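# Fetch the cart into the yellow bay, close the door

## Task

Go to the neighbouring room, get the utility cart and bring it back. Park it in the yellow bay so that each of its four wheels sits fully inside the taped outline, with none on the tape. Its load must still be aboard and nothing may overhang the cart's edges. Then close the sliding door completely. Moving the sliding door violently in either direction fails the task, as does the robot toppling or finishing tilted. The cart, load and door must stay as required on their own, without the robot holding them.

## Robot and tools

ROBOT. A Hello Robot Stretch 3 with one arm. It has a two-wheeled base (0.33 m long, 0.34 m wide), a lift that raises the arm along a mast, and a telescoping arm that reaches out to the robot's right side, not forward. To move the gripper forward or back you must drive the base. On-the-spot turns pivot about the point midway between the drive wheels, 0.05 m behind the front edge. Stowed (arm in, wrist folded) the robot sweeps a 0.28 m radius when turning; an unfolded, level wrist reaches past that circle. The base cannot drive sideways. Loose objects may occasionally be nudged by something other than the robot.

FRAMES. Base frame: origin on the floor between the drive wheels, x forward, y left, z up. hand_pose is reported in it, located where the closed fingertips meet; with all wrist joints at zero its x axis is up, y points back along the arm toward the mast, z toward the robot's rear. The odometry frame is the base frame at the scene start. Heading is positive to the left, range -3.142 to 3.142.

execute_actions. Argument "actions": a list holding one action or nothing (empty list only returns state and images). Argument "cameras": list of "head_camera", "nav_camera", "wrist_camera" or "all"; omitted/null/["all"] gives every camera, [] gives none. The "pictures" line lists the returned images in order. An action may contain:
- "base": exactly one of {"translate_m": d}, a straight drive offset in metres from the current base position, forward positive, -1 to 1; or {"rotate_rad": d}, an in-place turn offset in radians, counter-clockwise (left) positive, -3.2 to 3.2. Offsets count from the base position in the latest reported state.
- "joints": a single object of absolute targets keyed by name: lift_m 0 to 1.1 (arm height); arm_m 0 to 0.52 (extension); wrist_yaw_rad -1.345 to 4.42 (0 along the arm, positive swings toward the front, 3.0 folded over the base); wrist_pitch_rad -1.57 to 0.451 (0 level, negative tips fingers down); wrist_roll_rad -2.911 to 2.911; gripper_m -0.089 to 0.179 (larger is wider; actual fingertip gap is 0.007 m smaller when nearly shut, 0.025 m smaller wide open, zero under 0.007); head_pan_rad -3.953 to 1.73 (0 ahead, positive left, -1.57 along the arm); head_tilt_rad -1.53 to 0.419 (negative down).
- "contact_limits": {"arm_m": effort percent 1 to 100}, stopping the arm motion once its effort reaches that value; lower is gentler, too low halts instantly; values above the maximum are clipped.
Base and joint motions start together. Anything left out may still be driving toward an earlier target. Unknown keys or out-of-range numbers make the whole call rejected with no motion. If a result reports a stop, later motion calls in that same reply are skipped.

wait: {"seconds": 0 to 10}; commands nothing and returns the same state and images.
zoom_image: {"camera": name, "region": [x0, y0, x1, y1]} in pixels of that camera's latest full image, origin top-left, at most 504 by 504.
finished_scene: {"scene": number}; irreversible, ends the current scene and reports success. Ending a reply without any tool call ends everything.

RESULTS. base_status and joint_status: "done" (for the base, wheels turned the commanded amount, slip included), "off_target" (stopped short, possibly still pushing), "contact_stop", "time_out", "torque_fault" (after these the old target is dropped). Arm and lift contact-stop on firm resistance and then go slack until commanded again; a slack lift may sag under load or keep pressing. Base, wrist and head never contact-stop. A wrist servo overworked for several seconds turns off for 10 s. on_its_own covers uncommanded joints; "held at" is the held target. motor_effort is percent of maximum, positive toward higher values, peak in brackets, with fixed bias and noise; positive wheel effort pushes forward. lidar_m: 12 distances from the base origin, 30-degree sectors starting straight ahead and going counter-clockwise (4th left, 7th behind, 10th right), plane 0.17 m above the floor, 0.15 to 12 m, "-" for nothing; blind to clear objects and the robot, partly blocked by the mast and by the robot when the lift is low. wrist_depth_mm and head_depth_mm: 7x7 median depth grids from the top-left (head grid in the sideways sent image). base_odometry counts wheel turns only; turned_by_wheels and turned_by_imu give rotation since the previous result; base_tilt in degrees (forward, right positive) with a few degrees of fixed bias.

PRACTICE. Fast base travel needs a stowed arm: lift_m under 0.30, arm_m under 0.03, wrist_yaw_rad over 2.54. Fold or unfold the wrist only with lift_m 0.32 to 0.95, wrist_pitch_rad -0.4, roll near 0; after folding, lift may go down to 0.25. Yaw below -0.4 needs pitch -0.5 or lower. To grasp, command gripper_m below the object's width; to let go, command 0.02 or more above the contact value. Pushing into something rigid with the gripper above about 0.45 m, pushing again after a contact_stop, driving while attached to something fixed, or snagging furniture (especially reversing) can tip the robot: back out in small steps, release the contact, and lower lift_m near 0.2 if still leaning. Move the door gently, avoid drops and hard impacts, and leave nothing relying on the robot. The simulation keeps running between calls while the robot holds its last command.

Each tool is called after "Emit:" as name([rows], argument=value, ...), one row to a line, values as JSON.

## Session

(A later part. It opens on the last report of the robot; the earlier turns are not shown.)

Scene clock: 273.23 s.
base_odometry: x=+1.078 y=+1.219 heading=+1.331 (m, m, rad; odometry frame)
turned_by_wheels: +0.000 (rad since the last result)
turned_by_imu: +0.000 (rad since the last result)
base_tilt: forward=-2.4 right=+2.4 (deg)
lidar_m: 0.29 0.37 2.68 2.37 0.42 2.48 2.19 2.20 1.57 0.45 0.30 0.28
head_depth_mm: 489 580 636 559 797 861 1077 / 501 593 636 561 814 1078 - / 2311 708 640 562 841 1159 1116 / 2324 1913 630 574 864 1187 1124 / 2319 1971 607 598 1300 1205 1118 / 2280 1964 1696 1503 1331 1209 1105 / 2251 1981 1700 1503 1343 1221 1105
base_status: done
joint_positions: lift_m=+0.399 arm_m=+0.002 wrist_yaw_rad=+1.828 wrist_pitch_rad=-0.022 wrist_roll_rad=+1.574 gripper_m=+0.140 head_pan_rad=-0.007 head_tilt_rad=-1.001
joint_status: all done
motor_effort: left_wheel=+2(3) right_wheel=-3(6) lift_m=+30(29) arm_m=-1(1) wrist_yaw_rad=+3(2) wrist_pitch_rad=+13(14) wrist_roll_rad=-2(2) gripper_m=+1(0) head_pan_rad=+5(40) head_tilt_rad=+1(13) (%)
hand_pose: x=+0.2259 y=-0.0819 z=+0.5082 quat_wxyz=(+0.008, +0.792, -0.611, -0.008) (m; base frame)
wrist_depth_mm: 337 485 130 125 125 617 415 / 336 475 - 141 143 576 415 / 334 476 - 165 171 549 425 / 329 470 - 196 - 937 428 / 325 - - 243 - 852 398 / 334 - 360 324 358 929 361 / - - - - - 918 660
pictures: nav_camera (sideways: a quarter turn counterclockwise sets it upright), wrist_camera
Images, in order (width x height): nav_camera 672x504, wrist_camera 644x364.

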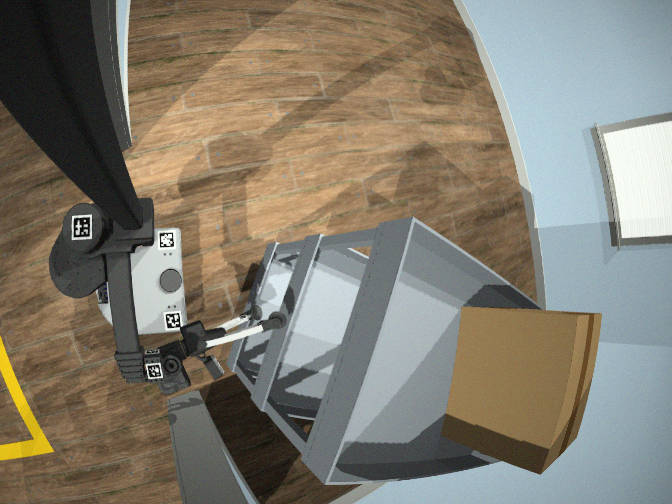

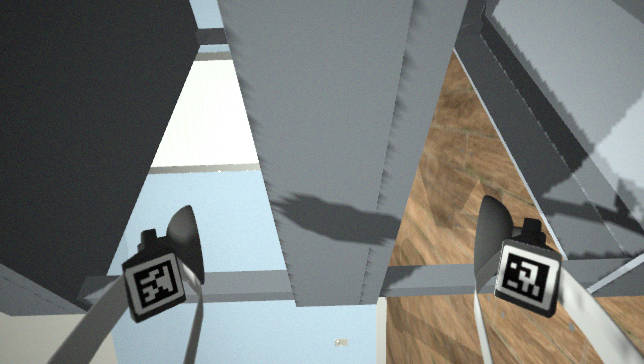

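Emit:
execute_actions(actions=[])

Scene clock: 283.13 s.
base_odometry: x=+1.078 y=+1.219 heading=+1.331 (m, m, rad; odometry frame)
turned_by_wheels: +0.000 (rad since the last result)
turned_by_imu: +0.000 (rad since the last result)
base_tilt: forward=-2.3 right=+2.4 (deg)
lidar_m: 0.29 0.37 2.68 2.38 0.42 2.47 2.20 2.20 1.57 0.45 0.30 0.28
head_depth_mm: 489 579 633 558 796 858 1074 / 499 593 635 560 812 1074 - / 2291 706 640 561 838 1161 1125 / 2319 1919 628 573 867 1189 1120 / 2327 1952 609 597 1302 1214 1120 / 2277 1965 1701 1511 1338 1216 1103 / 2234 1983 1721 1508 1338 1219 1109
base_status: done
joint_positions: lift_m=+0.399 arm_m=+0.002 wrist_yaw_rad=+1.828 wrist_pitch_rad=-0.022 wrist_roll_rad=+1.574 gripper_m=+0.140 head_pan_rad=-0.007 head_tilt_rad=-1.001
joint_status: all done
motor_effort: left_wheel=+2(3) right_wheel=-3(6) lift_m=+30(29) arm_m=-2(1) wrist_yaw_rad=+3(2) wrist_pitch_rad=+13(14) wrist_roll_rad=-2(2) gripper_m=+0(0) head_pan_rad=+4(40) head_tilt_rad=+1(13) (%)
hand_pose: x=+0.2259 y=-0.0819 z=+0.5082 quat_wxyz=(+0.008, +0.792, -0.611, -0.008) (m; base frame)
wrist_depth_mm: 339 490 130 124 125 617 417 / 337 480 - 142 142 589 414 / 331 482 - 165 172 549 420 / 330 468 - 196 - 904 427 / 329 - - 242 - 875 401 / 333 - 364 324 362 934 355 / - - - - - 942 668
pictures: head_camera (sideways: a quarter turn clockwise sets it upright), nav_camera (sideways: a quarter turn counterclockwise sets it upright), wrist_camera
Images, in order (width x height): head_camera 896x504, nav_camera 672x504, wrist_camera 644x364.

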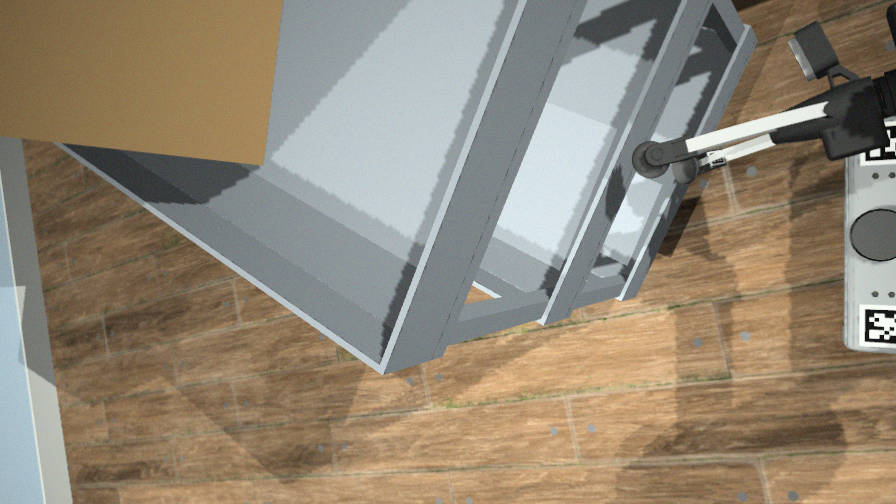

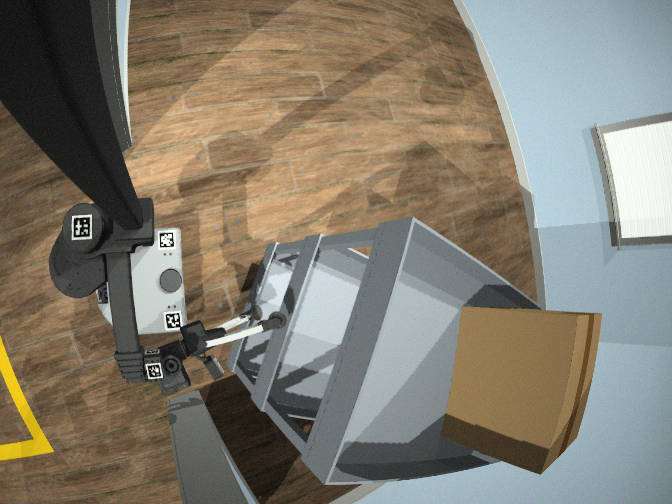

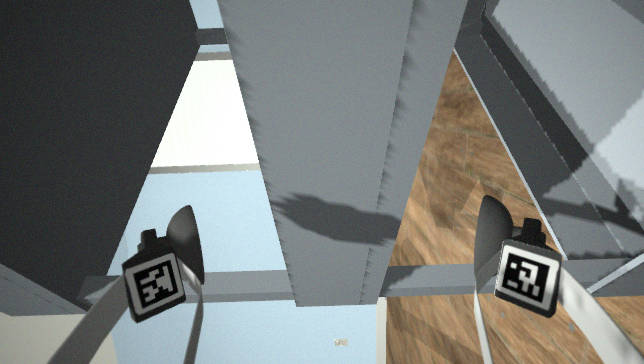

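Emit:
execute_actions([
  {"base":{"translate_m":-0.2}},
], cameras=[])

Emit:
execute_actions([
  {"base":{"rotate_rad":0.55}},
], cameras=[])

Emit:
execute_actions([
  {"base":{"translate_m":0.22}},
], cameras=["nav_camera"])

Scene clock: 300.70 s.
base_odometry: x=+1.031 y=+1.025 heading=+1.331 (m, m, rad; odometry frame)
turned_by_wheels: +0.000 (rad since the last result)
turned_by_imu: +0.001 (rad since the last result)
base_tilt: forward=-2.4 right=+2.4 (deg)
lidar_m: 0.47 2.78 2.63 0.34 0.34 2.25 2.00 2.01 1.62 0.49 0.49 0.46
head_depth_mm: 674 732 602 931 1058 1199 1080 / 687 736 618 934 1187 1195 - / 810 739 641 954 1230 1195 1117 / 2298 728 962 988 1292 1215 1126 / 2324 720 835 1458 1349 1209 1115 / 2352 1969 1697 1488 1342 1217 1106 / 2372 1978 1705 1498 1344 1217 1107
base_status: done
joint_positions: lift_m=+0.399 arm_m=+0.002 wrist_yaw_rad=+1.828 wrist_pitch_rad=-0.022 wrist_roll_rad=+1.574 gripper_m=+0.140 head_pan_rad=-0.007 head_tilt_rad=-1.001
joint_status: not commanded
motor_effort: left_wheel=+2(3) right_wheel=-2(5) lift_m=+29(30) arm_m=-2(1) wrist_yaw_rad=+3(2) wrist_pitch_rad=+13(14) wrist_roll_rad=-2(2) gripper_m=+0(0) head_pan_rad=+4(5) head_tilt_rad=+1(1) (%)
hand_pose: x=+0.2259 y=-0.0819 z=+0.5082 quat_wxyz=(+0.008, +0.792, -0.611, -0.008) (m; base frame)
wrist_depth_mm: 334 479 907 304 876 621 417 / 352 486 - 344 - 614 368 / 394 475 - 407 - 620 429 / - 505 - 502 - 535 542 / - - - - - 847 602 / - - - - - - 586 / - - - - - 924 657
pictures: none
No camera images: the call's "cameras" was empty. Leave "cameras" out to get every camera's image.

Scene clock: 302.57 s.
base_odometry: x=+1.031 y=+1.025 heading=+1.881 (m, m, rad; odometry frame)
turned_by_wheels: +0.550 (rad since the last result)
turned_by_imu: +0.552 (rad since the last result)
base_tilt: forward=-2.4 right=+2.4 (deg)
lidar_m: 2.78 2.59 0.34 0.34 2.23 2.00 2.01 1.60 0.48 0.49 0.46 0.47
head_depth_mm: 2295 1923 763 901 1149 1180 1080 / 2298 1940 1680 1459 1277 1195 - / 2313 1960 1690 1480 1331 1194 1124 / 2305 1961 1697 1498 1343 1205 1119 / 2331 1970 1696 1503 1341 1206 1117 / 2340 1957 1712 1500 1344 1211 1107 / 2344 1975 1720 1499 1351 1181 1076
base_status: done
joint_positions: lift_m=+0.399 arm_m=+0.002 wrist_yaw_rad=+1.828 wrist_pitch_rad=-0.022 wrist_roll_rad=+1.574 gripper_m=+0.140 head_pan_rad=-0.007 head_tilt_rad=-1.001
joint_status: not commanded
motor_effort: left_wheel=-2(4) right_wheel=+1(4) lift_m=+29(30) arm_m=-2(1) wrist_yaw_rad=+2(3) wrist_pitch_rad=+14(13) wrist_roll_rad=-1(2) gripper_m=+1(1) head_pan_rad=+4(3) head_tilt_rad=+1(0) (%)
hand_pose: x=+0.2258 y=-0.0818 z=+0.5082 quat_wxyz=(+0.008, +0.792, -0.610, -0.008) (m; base frame)
wrist_depth_mm: - - - - - 901 597 / - - - - - 880 593 / - - - - - 900 592 / - - - - - 906 609 / - - - - - 858 603 / - - - - - - 580 / - - - - - 949 672
pictures: none
No camera images: the call's "cameras" was empty. Leave "cameras" out to get every camera's image.

Scene clock: 305.83 s.
base_odometry: x=+0.964 y=+1.234 heading=+1.881 (m, m, rad; odometry frame)
turned_by_wheels: +0.000 (rad since the last result)
turned_by_imu: +0.000 (rad since the last result)
base_tilt: forward=-2.3 right=+2.3 (deg)
lidar_m: 2.58 2.52 0.88 0.36 0.33 2.21 2.21 1.68 0.56 0.36 0.34 0.35
head_depth_mm: 2227 1919 1663 1470 797 1037 1077 / 2297 1933 1672 1488 1334 1164 - / 2316 1962 1694 1485 1332 1191 1124 / 2317 1961 1703 1488 1334 1198 1124 / 2323 1968 1702 1488 1344 1204 1114 / 2342 1970 1700 1505 1337 1210 1107 / 2370 1980 1721 1513 1344 1210 1097
base_status: done
joint_positions: lift_m=+0.399 arm_m=+0.002 wrist_yaw_rad=+1.828 wrist_pitch_rad=-0.022 wrist_roll_rad=+1.574 gripper_m=+0.140 head_pan_rad=-0.007 head_tilt_rad=-1.001
joint_status: not commanded
motor_effort: left_wheel=-2(3) right_wheel=+2(5) lift_m=+30(30) arm_m=-1(2) wrist_yaw_rad=+2(2) wrist_pitch_rad=+13(14) wrist_roll_rad=-2(2) gripper_m=+1(0) head_pan_rad=+4(4) head_tilt_rad=+0(1) (%)
hand_pose: x=+0.2258 y=-0.0818 z=+0.5082 quat_wxyz=(+0.008, +0.792, -0.610, -0.008) (m; base frame)
wrist_depth_mm: - - - - - 859 588 / - - - - - 856 585 / - - - - - 900 603 / - - - - - 902 601 / - - - - - 848 614 / - - - - - - 577 / - - - - - 925 657
pictures: nav_camera (sideways: a quarter turn counterclockwise sets it upright)
Images, in order (width x height): nav_camera 672x504.

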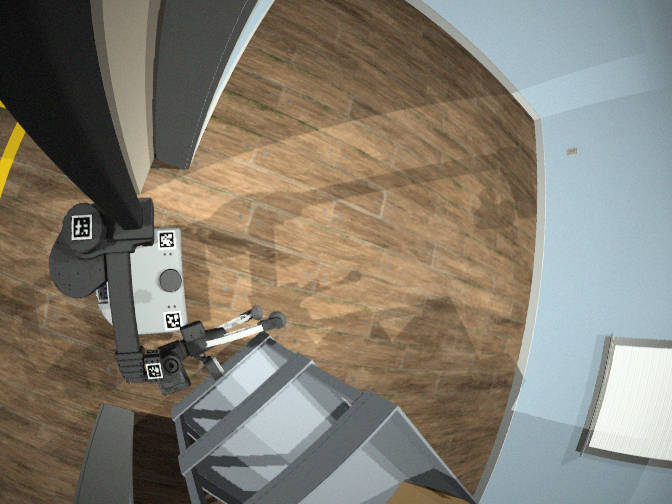

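Emit:
execute_actions([
  {"base":{"rotate_rad":-0.4}},
])

Scene clock: 311.93 s.
base_odometry: x=+0.964 y=+1.234 heading=+1.481 (m, m, rad; odometry frame)
turned_by_wheels: -0.400 (rad since the last result)
turned_by_imu: -0.401 (rad since the last result)
base_tilt: forward=-2.4 right=+2.4 (deg)
lidar_m: 0.36 2.62 2.39 0.42 0.33 0.35 2.21 2.26 0.59 0.45 0.35 0.34
head_depth_mm: 2303 1912 632 539 834 1073 1077 / 2299 1932 614 558 846 1152 - / 2304 1938 1681 1433 1121 1196 1124 / 2276 1962 1687 1487 1330 1212 1115 / 2276 1981 1692 1503 1337 1202 1119 / 2302 1968 1697 1496 1342 1212 1099 / 2296 1958 1698 1512 1358 1218 1111
base_status: done
joint_positions: lift_m=+0.399 arm_m=+0.002 wrist_yaw_rad=+1.829 wrist_pitch_rad=-0.022 wrist_roll_rad=+1.574 gripper_m=+0.140 head_pan_rad=-0.007 head_tilt_rad=-1.001
joint_status: not commanded
motor_effort: left_wheel=+2(5) right_wheel=-2(5) lift_m=+30(30) arm_m=-2(1) wrist_yaw_rad=+2(2) wrist_pitch_rad=+13(14) wrist_roll_rad=-2(2) gripper_m=+0(0) head_pan_rad=+3(6) head_tilt_rad=+0(1) (%)
hand_pose: x=+0.2258 y=-0.0818 z=+0.5082 quat_wxyz=(+0.008, +0.792, -0.610, -0.008) (m; base frame)
wrist_depth_mm: 335 - - 182 195 883 383 / 333 - - 215 - 876 356 / 284 286 286 257 287 287 285 / - - - - - 887 614 / - - - - - 863 610 / - - - - - - 592 / - - - - - 936 651
pictures: head_camera (sideways: a quarter turn clockwise sets it upright), nav_camera (sideways: a quarter turn counterclockwise sets it upright), wrist_camera
Images, in order (width x height): head_camera 896x504, nav_camera 672x504, wrist_camera 644x364.

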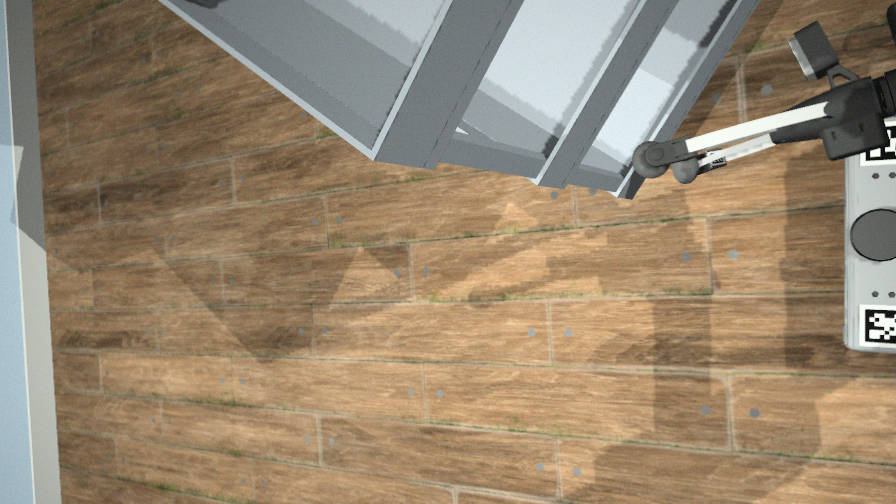

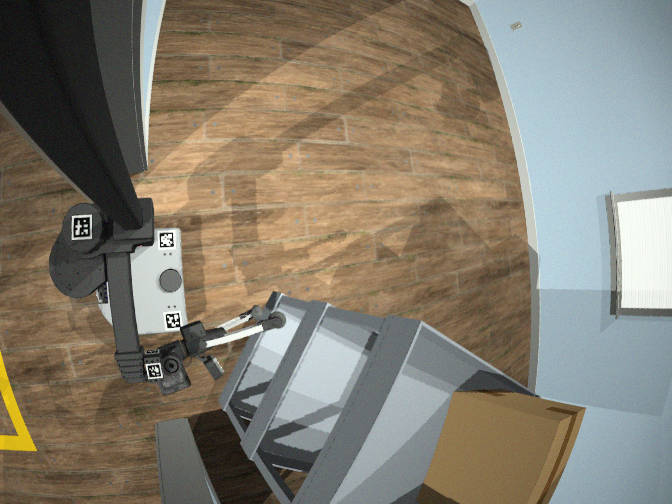

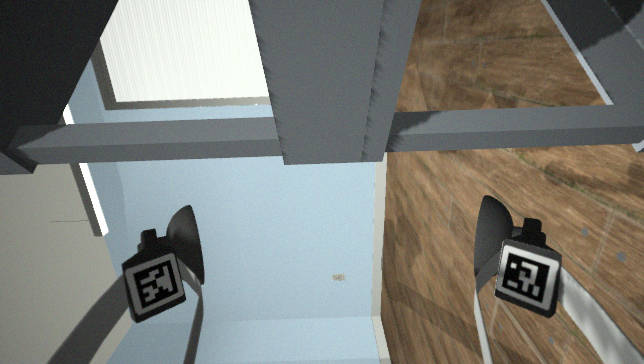

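Emit:
execute_actions([
  {"joints":{"arm_m":0.09}},
], cameras=["wrist_camera"])

Emit:
execute_actions([
  {"base":{"translate_m":0.06}},
], cameras=["wrist_camera","head_camera"])

Scene clock: 318.63 s.
base_odometry: x=+0.964 y=+1.234 heading=+1.481 (m, m, rad; odometry frame)
turned_by_wheels: +0.000 (rad since the last result)
turned_by_imu: +0.001 (rad since the last result)
base_tilt: forward=-2.4 right=+2.4 (deg)
lidar_m: 0.36 2.62 2.39 0.42 0.33 0.35 2.21 2.25 0.59 0.45 0.35 0.34
head_depth_mm: 2305 1900 637 537 832 1062 1105 / 2260 1935 613 559 848 1146 1107 / 2318 1958 1690 1438 1126 1200 1117 / 2305 1955 1695 1497 1323 1204 1117 / 2291 1978 1711 1499 1349 1204 1120 / 2275 1988 1700 1497 1339 1210 1104 / 2289 1971 1722 1513 1351 1217 1106
base_status: not commanded
joint_positions: lift_m=+0.399 arm_m=+0.090 wrist_yaw_rad=+1.829 wrist_pitch_rad=-0.022 wrist_roll_rad=+1.574 gripper_m=+0.140 head_pan_rad=-0.007 head_tilt_rad=-1.001
joint_status: all done
motor_effort: left_wheel=+2(2) right_wheel=-4(3) lift_m=+30(29) arm_m=+5(4) wrist_yaw_rad=+2(2) wrist_pitch_rad=+14(13) wrist_roll_rad=-1(2) gripper_m=+1(0) head_pan_rad=+4(6) head_tilt_rad=+1(0) (%)
hand_pose: x=+0.2258 y=-0.1694 z=+0.5082 quat_wxyz=(+0.008, +0.792, -0.610, -0.008) (m; base frame)
wrist_depth_mm: 340 483 136 129 130 517 419 / 335 - - 151 158 896 416 / 338 - - 185 202 886 391 / 333 - - 233 - 842 365 / 325 326 325 322 - 327 542 / - - - - - - 587 / - - - - - 886 660
pictures: wrist_camera
Images, in order (width x height): wrist_camera 644x364.

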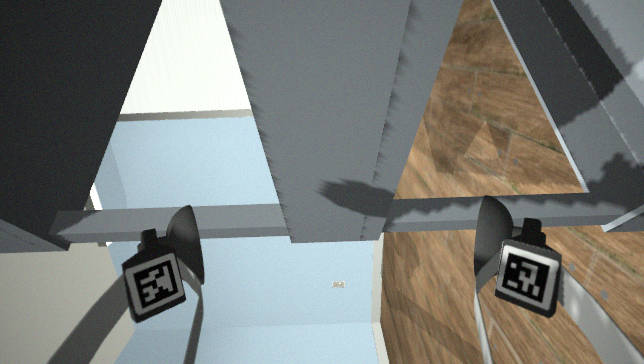

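Scene clock: 320.33 s.
base_odometry: x=+0.969 y=+1.294 heading=+1.481 (m, m, rad; odometry frame)
turned_by_wheels: +0.000 (rad since the last result)
turned_by_imu: +0.000 (rad since the last result)
base_tilt: forward=-2.4 right=+2.4 (deg)
lidar_m: 0.31 2.56 2.39 0.64 0.40 0.38 2.27 2.28 0.58 0.39 0.30 0.29
head_depth_mm: 2284 1936 621 560 797 788 1067 / 2274 1947 1681 523 821 1094 1104 / 2242 1948 1673 1483 1268 1170 1115 / 2261 1957 1695 1487 1334 1206 1115 / 2240 1972 1716 1491 1338 1201 1114 / 2263 1968 1707 1503 1338 1212 1104 / 2238 1975 1717 1514 1345 1219 1107
base_status: done
joint_positions: lift_m=+0.399 arm_m=+0.090 wrist_yaw_rad=+1.829 wrist_pitch_rad=-0.022 wrist_roll_rad=+1.574 gripper_m=+0.140 head_pan_rad=-0.007 head_tilt_rad=-1.001
joint_status: not commanded
motor_effort: left_wheel=+2(5) right_wheel=-3(4) lift_m=+30(30) arm_m=+4(4) wrist_yaw_rad=+2(1) wrist_pitch_rad=+14(14) wrist_roll_rad=-1(2) gripper_m=+1(1) head_pan_rad=+5(5) head_tilt_rad=+1(1) (%)
hand_pose: x=+0.2258 y=-0.1694 z=+0.5082 quat_wxyz=(+0.008, +0.792, -0.610, -0.008) (m; base frame)
wrist_depth_mm: 337 421 74 75 76 76 417 / 330 - 87 88 89 93 385 / 334 - 110 107 108 785 366 / 328 - - 135 138 905 601 / - - 271 185 220 750 271 / - - - - - - 555 / - - - - - 917 664
pictures: head_camera (sideways: a quarter turn clockwise sets it upright), wrist_camera
Images, in order (width x height): head_camera 896x504, wrist_camera 644x364.

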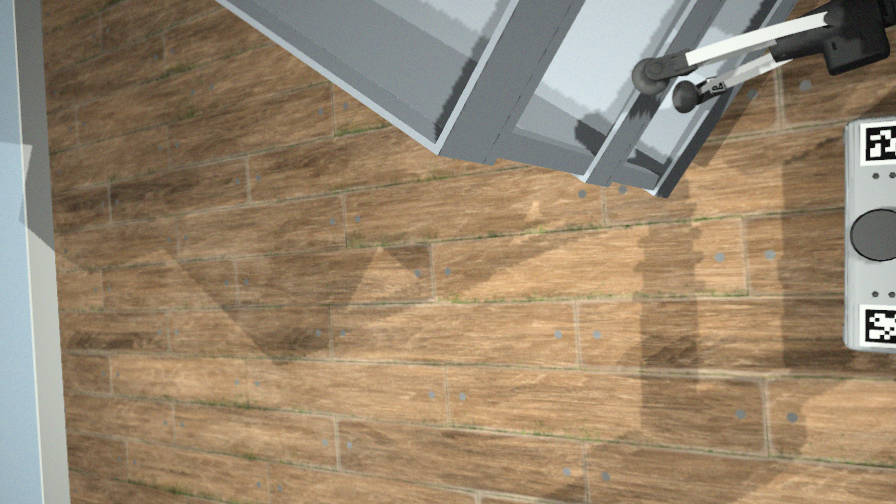

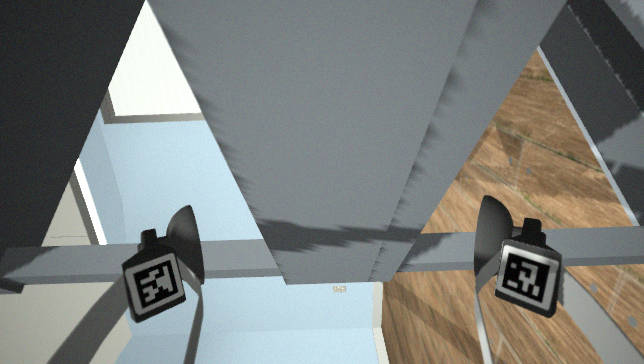

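Emit:
execute_actions([
  {"joints":{"gripper_m":0.048}},
], cameras=["wrist_camera"])

Emit:
execute_actions([
  {"base":{"translate_m":-0.15}},
])

Scene clock: 325.00 s.
base_odometry: x=+0.969 y=+1.294 heading=+1.481 (m, m, rad; odometry frame)
turned_by_wheels: +0.000 (rad since the last result)
turned_by_imu: +0.000 (rad since the last result)
base_tilt: forward=-2.3 right=+2.4 (deg)
lidar_m: 0.31 2.55 2.40 0.64 0.40 0.37 2.27 2.29 0.58 0.39 0.30 0.29
head_depth_mm: 2294 1939 623 560 797 784 - / 2244 1949 1678 522 824 1093 1104 / 2247 1959 1690 1489 1270 1174 1115 / 2248 1957 1705 1509 1333 1205 1121 / 2270 1985 1710 1502 1339 1207 1116 / 2263 1960 1700 1504 1344 1214 1102 / 2228 1980 1708 1515 1345 1216 1109
base_status: not commanded
joint_positions: lift_m=+0.399 arm_m=+0.090 wrist_yaw_rad=+1.835 wrist_pitch_rad=-0.032 wrist_roll_rad=+1.574 gripper_m=+0.049 head_pan_rad=-0.007 head_tilt_rad=-1.001
joint_status: all done
motor_effort: left_wheel=+2(2) right_wheel=-3(2) lift_m=+30(29) arm_m=+3(3) wrist_yaw_rad=-6(7) wrist_pitch_rad=+20(23) wrist_roll_rad=-2(2) gripper_m=-22(100) head_pan_rad=+4(4) head_tilt_rad=+0(1) (%)
hand_pose: x=+0.2251 y=-0.1679 z=+0.5056 quat_wxyz=(+0.012, +0.794, -0.608, -0.011) (m; base frame)
wrist_depth_mm: 346 432 75 76 77 78 414 / 339 - 88 89 90 98 382 / 339 - 111 108 110 815 359 / 340 - - 138 140 894 593 / 305 - 273 189 195 272 268 / - - - - - 771 599 / - - - - - 969 593
pictures: wrist_camera
Images, in order (width x height): wrist_camera 644x364.

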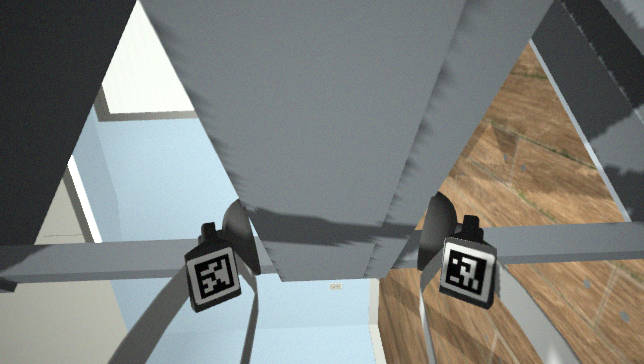

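Scene clock: 327.57 s.
base_odometry: x=+0.956 y=+1.144 heading=+1.481 (m, m, rad; odometry frame)
turned_by_wheels: +0.000 (rad since the last result)
turned_by_imu: +0.001 (rad since the last result)
base_tilt: forward=-2.3 right=+2.3 (deg)
lidar_m: 0.44 2.71 2.39 0.40 0.41 2.24 2.12 2.17 1.60 0.56 0.43 0.42
head_depth_mm: 2288 716 633 899 858 1127 1119 / 2311 1933 599 916 1132 1177 1110 / 2309 1952 1657 1420 1265 1199 1119 / 2320 1957 1686 1499 1342 1205 1120 / 2308 1964 1694 1498 1342 1204 1116 / 2337 1977 1711 1505 1338 1214 1099 / 2342 1977 1722 1510 1344 1213 1107
base_status: done
joint_positions: lift_m=+0.400 arm_m=+0.090 wrist_yaw_rad=+1.832 wrist_pitch_rad=-0.017 wrist_roll_rad=+1.573 gripper_m=+0.048 head_pan_rad=-0.007 head_tilt_rad=-1.000
joint_status: not commanded
motor_effort: left_wheel=+2(3) right_wheel=-2(15) lift_m=+28(30) arm_m=+4(4) wrist_yaw_rad=-2(13) wrist_pitch_rad=+11(20) wrist_roll_rad=-2(2) gripper_m=+0(22) head_pan_rad=+5(4) head_tilt_rad=+0(0) (%)
hand_pose: x=+0.2257 y=-0.1686 z=+0.5095 quat_wxyz=(+0.007, +0.793, -0.609, -0.006) (m; base frame)
wrist_depth_mm: 332 475 - 210 - 568 413 / 332 477 - 247 - 530 423 / 332 469 - 299 - 904 422 / 367 409 409 381 - 403 396 / - - - - - 917 615 / - - - - - 863 616 / - - - - - 887 609
pictures: head_camera (sideways: a quarter turn clockwise sets it upright), nav_camera (sideways: a quarter turn counterclockwise sets it upright), wrist_camera
Images, in order (width x height): head_camera 896x504, nav_camera 672x504, wrist_camera 644x364.

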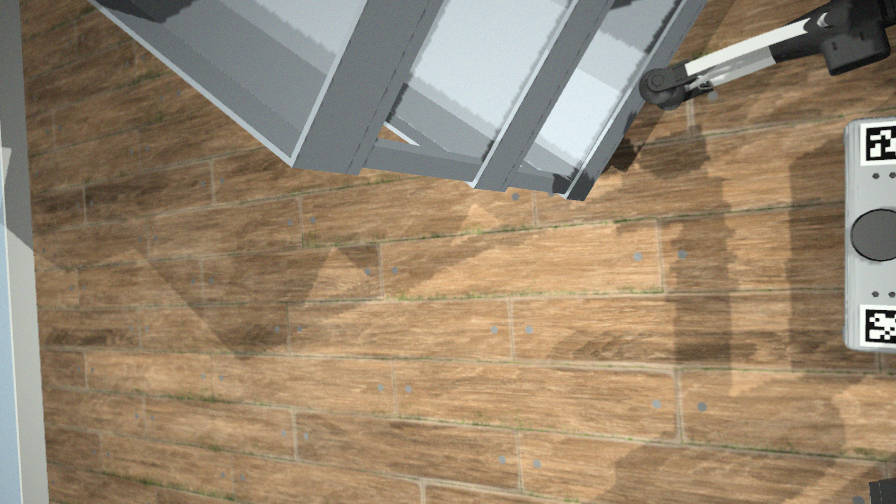

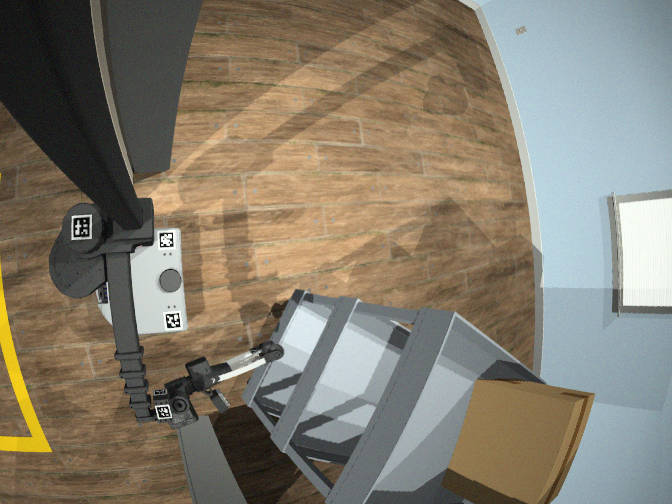

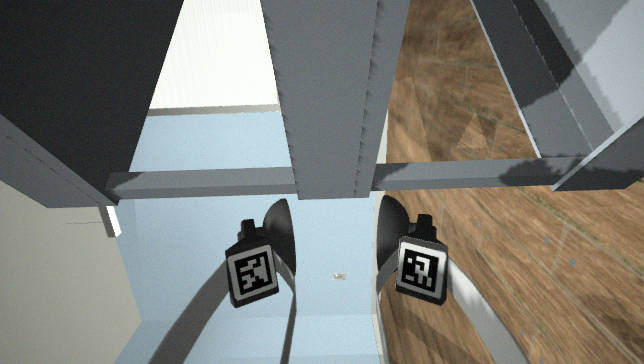

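Emit:
execute_actions([
  {"joints":{"gripper_m":0.14,"wrist_yaw_rad":1.4,"arm_m":0.0}},
], cameras=["wrist_camera"])

Emit:
execute_actions([
  {"base":{"translate_m":0.13}},
], cameras=["wrist_camera","head_camera"])

Scene clock: 335.50 s.
base_odometry: x=+0.956 y=+1.144 heading=+1.481 (m, m, rad; odometry frame)
turned_by_wheels: +0.000 (rad since the last result)
turned_by_imu: +0.001 (rad since the last result)
base_tilt: forward=-2.4 right=+2.4 (deg)
lidar_m: 0.44 2.71 2.38 0.40 0.41 2.23 2.12 2.17 1.60 0.56 0.42 0.42
head_depth_mm: 2289 715 633 900 864 1148 1108 / 2306 1961 598 920 1136 1185 1125 / 2308 1934 1648 1415 1268 1198 1113 / 2323 1955 1704 1498 1334 1203 1122 / 2354 1975 1705 1497 1337 1207 1121 / 2341 1980 1690 1501 1341 1209 1107 / 2345 2002 1702 1520 1353 1223 1107
base_status: not commanded
joint_positions: lift_m=+0.400 arm_m=+0.002 wrist_yaw_rad=+1.402 wrist_pitch_rad=-0.017 wrist_roll_rad=+1.573 gripper_m=+0.140 head_pan_rad=-0.007 head_tilt_rad=-1.000
joint_status: all done
joint sent to its limit — the command would take arm_m past its lower limit, so that joint was sent only as far as its limit.
motor_effort: left_wheel=+2(2) right_wheel=-3(2) lift_m=+28(28) arm_m=-2(1) wrist_yaw_rad=-2(4) wrist_pitch_rad=+11(11) wrist_roll_rad=-1(2) gripper_m=+1(95) head_pan_rad=+6(4) head_tilt_rad=+1(0) (%)
hand_pose: x=+0.2308 y=-0.1901 z=+0.5095 quat_wxyz=(+0.005, +0.645, -0.764, -0.008) (m; base frame)
wrist_depth_mm: 333 479 - 218 787 636 421 / 335 471 - 240 833 629 421 / 331 468 - 260 - 648 419 / 328 460 - 292 - 588 428 / 329 433 - 326 - 514 430 / 367 - 390 381 393 950 374 / - - - - - 946 675
pictures: wrist_camera
Images, in order (width x height): wrist_camera 644x364.

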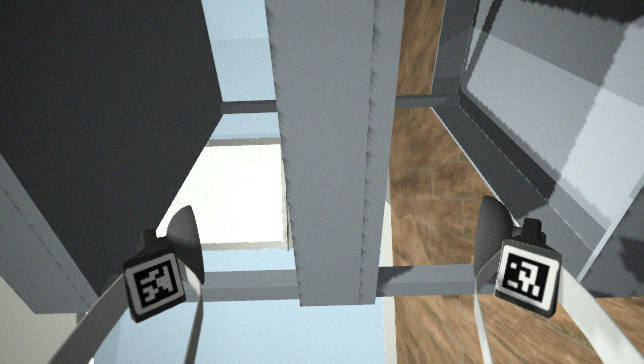

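Scene clock: 337.77 s.
base_odometry: x=+0.967 y=+1.274 heading=+1.482 (m, m, rad; odometry frame)
turned_by_wheels: +0.000 (rad since the last result)
turned_by_imu: +0.000 (rad since the last result)
base_tilt: forward=-2.3 right=+2.4 (deg)
lidar_m: 0.33 2.58 2.40 0.47 0.37 0.36 2.25 2.28 0.59 0.41 0.31 0.31
head_depth_mm: 2282 1926 623 560 809 1012 1104 / 2295 1928 1671 534 835 1106 1119 / 2266 1947 1683 1467 1121 1175 1120 / 2255 1953 1692 1495 1327 1212 1121 / 2265 1977 1689 1492 1336 1204 1116 / 2273 1973 1711 1498 1344 1210 1097 / 2257 1982 1708 1503 1345 1217 1108
base_status: done
joint_positions: lift_m=+0.400 arm_m=+0.002 wrist_yaw_rad=+1.402 wrist_pitch_rad=-0.017 wrist_roll_rad=+1.573 gripper_m=+0.140 head_pan_rad=-0.007 head_tilt_rad=-1.000
joint_status: not commanded
motor_effort: left_wheel=+2(6) right_wheel=-3(3) lift_m=+28(28) arm_m=-2(2) wrist_yaw_rad=-2(2) wrist_pitch_rad=+11(11) wrist_roll_rad=-2(2) gripper_m=+0(1) head_pan_rad=+5(5) head_tilt_rad=+0(0) (%)
hand_pose: x=+0.2308 y=-0.1901 z=+0.5095 quat_wxyz=(+0.005, +0.645, -0.764, -0.008) (m; base frame)
wrist_depth_mm: 339 477 123 119 119 583 424 / 335 471 665 130 130 630 426 / 331 472 - 143 144 585 427 / 326 471 - 158 162 876 414 / 330 - - 178 184 893 384 / 325 - - 203 217 - 445 / 269 262 265 238 254 260 262
pictures: head_camera (sideways: a quarter turn clockwise sets it upright), wrist_camera
Images, in order (width x height): head_camera 896x504, wrist_camera 644x364.

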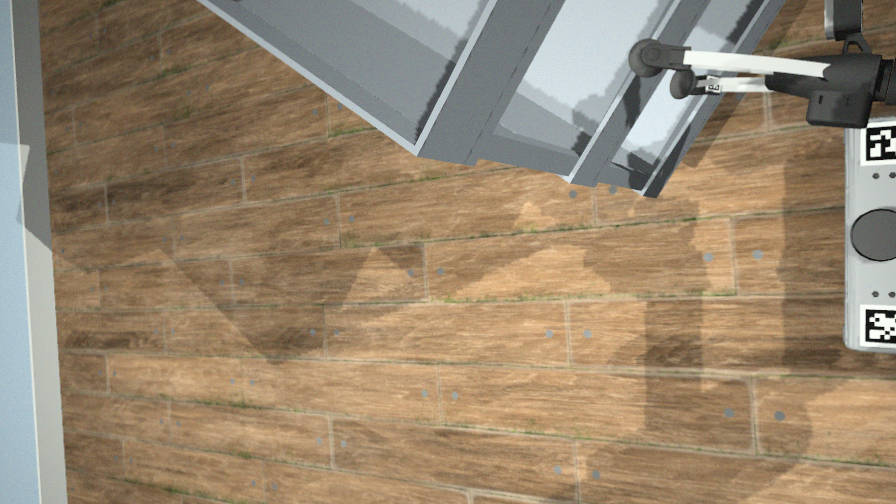

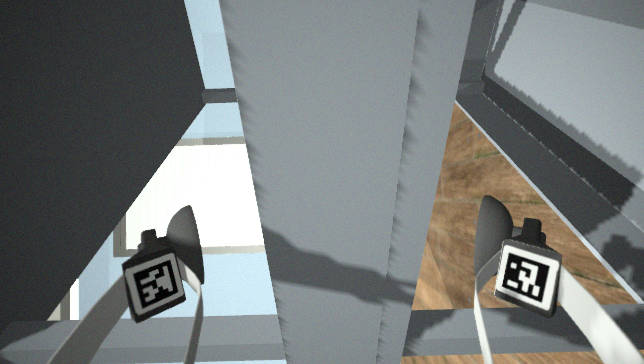

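Emit:
execute_actions([
  {"base":{"translate_m":0.04}},
], cameras=[])

Emit:
execute_actions([
  {"joints":{"gripper_m":0.048}},
], cameras=["wrist_camera"])

Emit:
execute_actions([
  {"base":{"translate_m":-0.15}},
])

Scene clock: 341.07 s.
base_odometry: x=+0.971 y=+1.314 heading=+1.482 (m, m, rad; odometry frame)
turned_by_wheels: +0.000 (rad since the last result)
turned_by_imu: +0.000 (rad since the last result)
base_tilt: forward=-2.4 right=+2.3 (deg)
lidar_m: 0.29 2.54 2.40 0.73 0.43 0.39 2.29 2.29 0.58 0.37 0.28 0.28
head_depth_mm: 2274 1933 621 559 506 786 1060 / 2245 1940 1683 552 812 1059 1121 / 2245 1966 1685 1488 1306 1169 1124 / 2260 1965 1687 1500 1332 1198 1122 / 2232 1972 1700 1489 1338 1209 1113 / 2235 1968 1709 1498 1342 1206 1100 / 2225 1998 1717 1512 1345 1209 1103
base_status: done
joint_positions: lift_m=+0.400 arm_m=+0.002 wrist_yaw_rad=+1.402 wrist_pitch_rad=-0.017 wrist_roll_rad=+1.573 gripper_m=+0.140 head_pan_rad=-0.007 head_tilt_rad=-1.000
joint_status: not commanded
motor_effort: left_wheel=+1(5) right_wheel=-2(2) lift_m=+28(28) arm_m=-3(3) wrist_yaw_rad=-3(2) wrist_pitch_rad=+11(11) wrist_roll_rad=-1(1) gripper_m=+0(1) head_pan_rad=+5(3) head_tilt_rad=+0(0) (%)
hand_pose: x=+0.2308 y=-0.1901 z=+0.5095 quat_wxyz=(+0.005, +0.645, -0.764, -0.008) (m; base frame)
wrist_depth_mm: 334 478 89 89 89 91 417 / 335 471 97 97 97 101 421 / 330 470 109 107 107 509 422 / 328 - 124 118 119 853 391 / 326 - - 133 134 866 368 / - - - 152 153 - 582 / - - - 178 185 228 227
pictures: none
No camera images: the call's "cameras" was empty. Leave "cameras" out to get every camera's image.

Scene clock: 342.63 s.
base_odometry: x=+0.971 y=+1.314 heading=+1.482 (m, m, rad; odometry frame)
turned_by_wheels: +0.000 (rad since the last result)
turned_by_imu: +0.000 (rad since the last result)
base_tilt: forward=-2.3 right=+2.4 (deg)
lidar_m: 0.29 2.54 2.40 0.73 0.43 0.39 2.28 2.28 0.58 0.36 0.28 0.27
head_depth_mm: 2273 1924 611 559 501 773 1062 / 2250 1957 1684 551 798 1051 1123 / 2241 1959 1684 1482 1306 1173 1119 / 2274 1956 1691 1502 1341 1200 1122 / 2270 1983 1697 1494 1336 1212 1119 / 2270 1990 1708 1506 1343 1211 1101 / 2245 1972 1718 1507 1338 1207 1108
base_status: not commanded
joint_positions: lift_m=+0.400 arm_m=+0.002 wrist_yaw_rad=+1.397 wrist_pitch_rad=-0.037 wrist_roll_rad=+1.579 gripper_m=+0.049 head_pan_rad=-0.007 head_tilt_rad=-1.000
joint_status: all done
motor_effort: left_wheel=+1(2) right_wheel=-7(11) lift_m=+28(28) arm_m=-3(3) wrist_yaw_rad=+5(5) wrist_pitch_rad=+23(25) wrist_roll_rad=-4(3) gripper_m=-29(100) head_pan_rad=+4(4) head_tilt_rad=+0(0) (%)
hand_pose: x=+0.2299 y=-0.1912 z=+0.5044 quat_wxyz=(+0.009, +0.643, -0.766, -0.017) (m; base frame)
wrist_depth_mm: 352 465 86 87 87 91 407 / 347 501 93 94 95 502 410 / 337 492 103 104 105 509 412 / 339 - 116 115 116 868 395 / 334 - 129 129 131 850 361 / - - 149 147 149 - 600 / - - 226 171 181 227 225
pictures: wrist_camera
Images, in order (width x height): wrist_camera 644x364.

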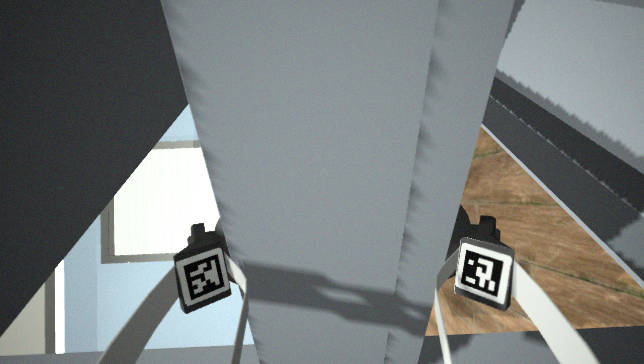

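Scene clock: 345.33 s.
base_odometry: x=+0.958 y=+1.164 heading=+1.482 (m, m, rad; odometry frame)
turned_by_wheels: +0.000 (rad since the last result)
turned_by_imu: +0.001 (rad since the last result)
base_tilt: forward=-2.3 right=+2.4 (deg)
lidar_m: 2.63 2.70 2.39 0.40 0.41 2.26 2.14 2.19 1.60 0.36 0.28 0.28
head_depth_mm: 2297 1940 1644 558 513 773 1057 / 2308 1939 1680 542 798 1059 1122 / 2297 1955 1683 1480 1337 1167 1115 / 2321 1956 1707 1483 1339 1204 1122 / 2345 1964 1690 1494 1339 1211 1117 / 2313 1966 1707 1502 1340 1206 1104 / 2305 1986 1725 1521 1354 1211 1102
base_status: done
joint_positions: lift_m=+0.400 arm_m=+0.002 wrist_yaw_rad=+1.355 wrist_pitch_rad=-0.038 wrist_roll_rad=+1.579 gripper_m=+0.059 head_pan_rad=-0.007 head_tilt_rad=-1.000
joint_status: not commanded
on_its_own: wrist_yaw_rad is held at +1.352, not at your +1.400, by its stall guard, which is not easing now; gripper_m is held at +0.058, not at your +0.048, by its stall guard, which is not easing now
motor_effort: left_wheel=+2(3) right_wheel=-8(18) lift_m=+28(28) arm_m=-3(3) wrist_yaw_rad=-3(39) wrist_pitch_rad=+23(23) wrist_roll_rad=-4(4) gripper_m=-24(30) head_pan_rad=+3(4) head_tilt_rad=+1(0) (%)
hand_pose: x=+0.2278 y=-0.2017 z=+0.5042 quat_wxyz=(+0.009, +0.627, -0.779, -0.017) (m; base frame)
wrist_depth_mm: 346 469 87 88 89 490 400 / 345 513 95 95 97 525 406 / 344 494 104 105 106 517 410 / 344 - 117 116 117 875 394 / 335 - 131 130 131 803 363 / - - 150 148 150 - 600 / - - 228 172 180 226 226
pictures: head_camera (sideways: a quarter turn clockwise sets it upright), nav_camera (sideways: a quarter turn counterclockwise sets it upright), wrist_camera
Images, in order (width x height): head_camera 896x504, nav_camera 672x504, wrist_camera 644x364.

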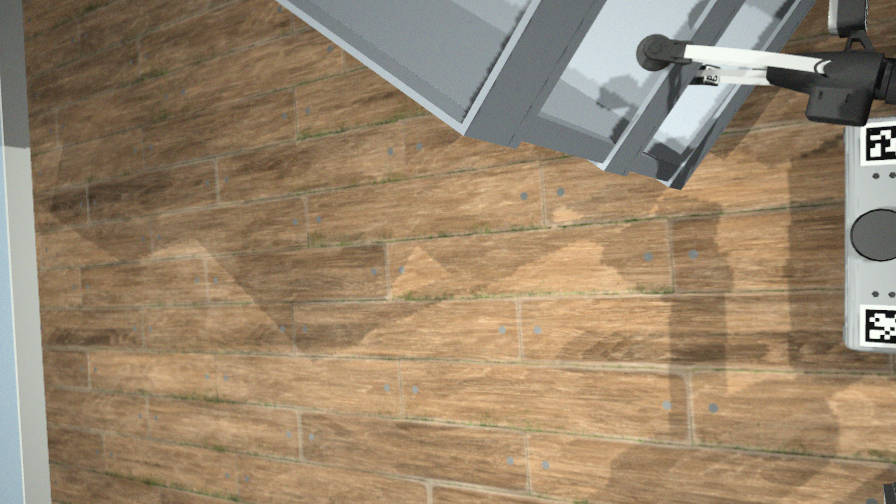

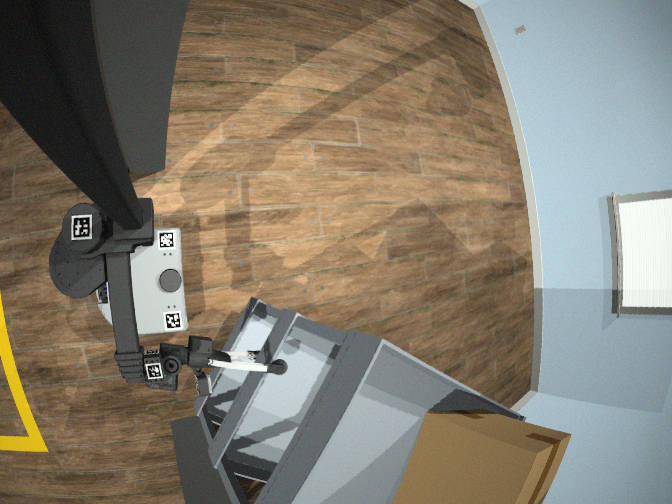

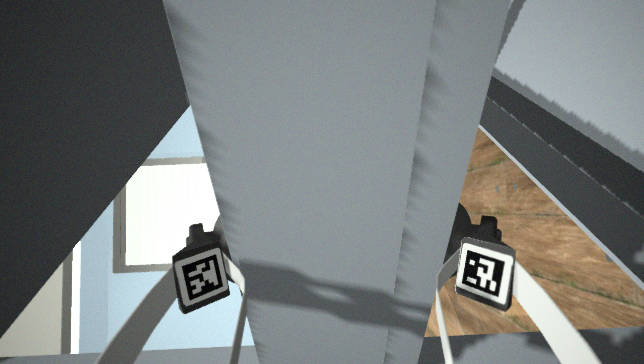

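Emit:
execute_actions([
  {"base":{"rotate_rad":0.15},"joints":{"gripper_m":0.052}},
])

Scene clock: 368.43 s.
base_odometry: x=+0.958 y=+1.164 heading=+1.632 (m, m, rad; odometry frame)
turned_by_wheels: +0.149 (rad since the last result)
turned_by_imu: +0.149 (rad since the last result)
base_tilt: forward=-2.4 right=+2.3 (deg)
lidar_m: 2.63 2.82 2.30 0.39 0.34 2.17 2.14 1.98 0.57 0.33 0.29 0.29
head_depth_mm: 2273 1939 1681 540 797 764 998 / 2307 1941 1681 1491 799 1056 1122 / 2286 1966 1689 1493 1332 1187 1118 / 2325 1961 1682 1502 1332 1203 1121 / 2325 1965 1706 1495 1342 1213 1117 / 2353 1980 1718 1498 1346 1212 1104 / 2360 1985 1719 1516 1345 1221 1102
base_status: done
joint_positions: lift_m=+0.400 arm_m=+0.002 wrist_yaw_rad=+1.304 wrist_pitch_rad=-0.037 wrist_roll_rad=+1.576 gripper_m=+0.056 head_pan_rad=-0.007 head_tilt_rad=-1.000
joint_status: gripper_m off_target (ended at +0.056, target +0.052)
on_its_own: wrist_yaw_rad is held at +1.352, not at your +1.400, by its stall guard, which is still easing
motor_effort: left_wheel=-6(7) right_wheel=+13(17) lift_m=+28(28) arm_m=-2(3) wrist_yaw_rad=+62(67) wrist_pitch_rad=+22(23) wrist_roll_rad=-3(4) gripper_m=-25(61) head_pan_rad=+5(5) head_tilt_rad=+0(1) (%)
hand_pose: x=+0.2248 y=-0.2143 z=+0.5044 quat_wxyz=(+0.010, +0.607, -0.795, -0.016) (m; base frame)
wrist_depth_mm: 349 409 75 75 76 76 409 / 345 458 83 83 84 87 410 / 340 - 93 94 95 454 410 / 343 - 106 107 108 825 372 / 338 - 124 125 125 844 592 / - - 154 149 157 - 598 / 231 228 223 187 209 227 228
pictures: head_camera (sideways: a quarter turn clockwise sets it upright), nav_camera (sideways: a quarter turn counterclockwise sets it upright), wrist_camera
Images, in order (width x height): head_camera 896x504, nav_camera 672x504, wrist_camera 644x364.

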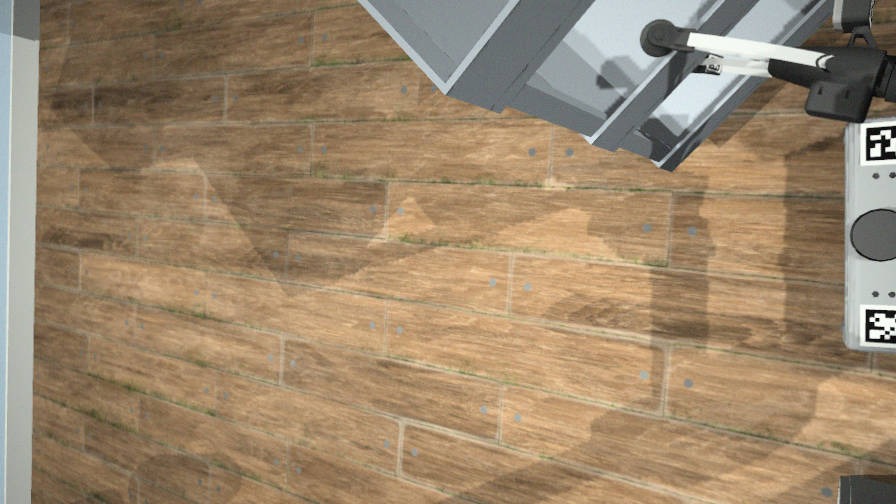

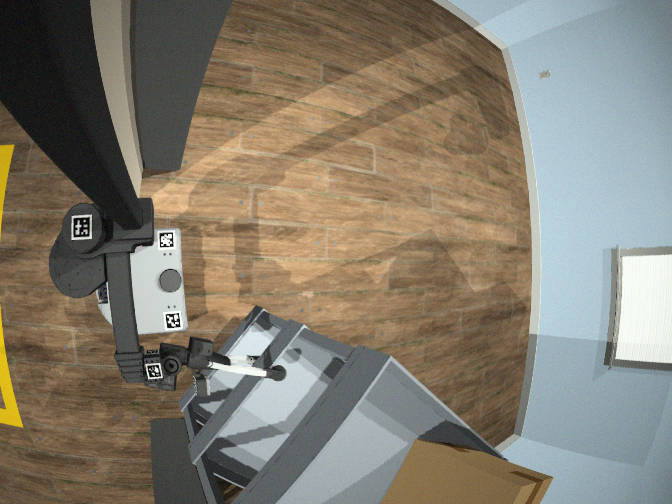

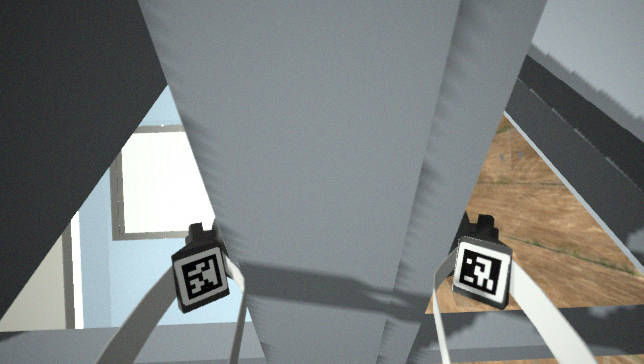

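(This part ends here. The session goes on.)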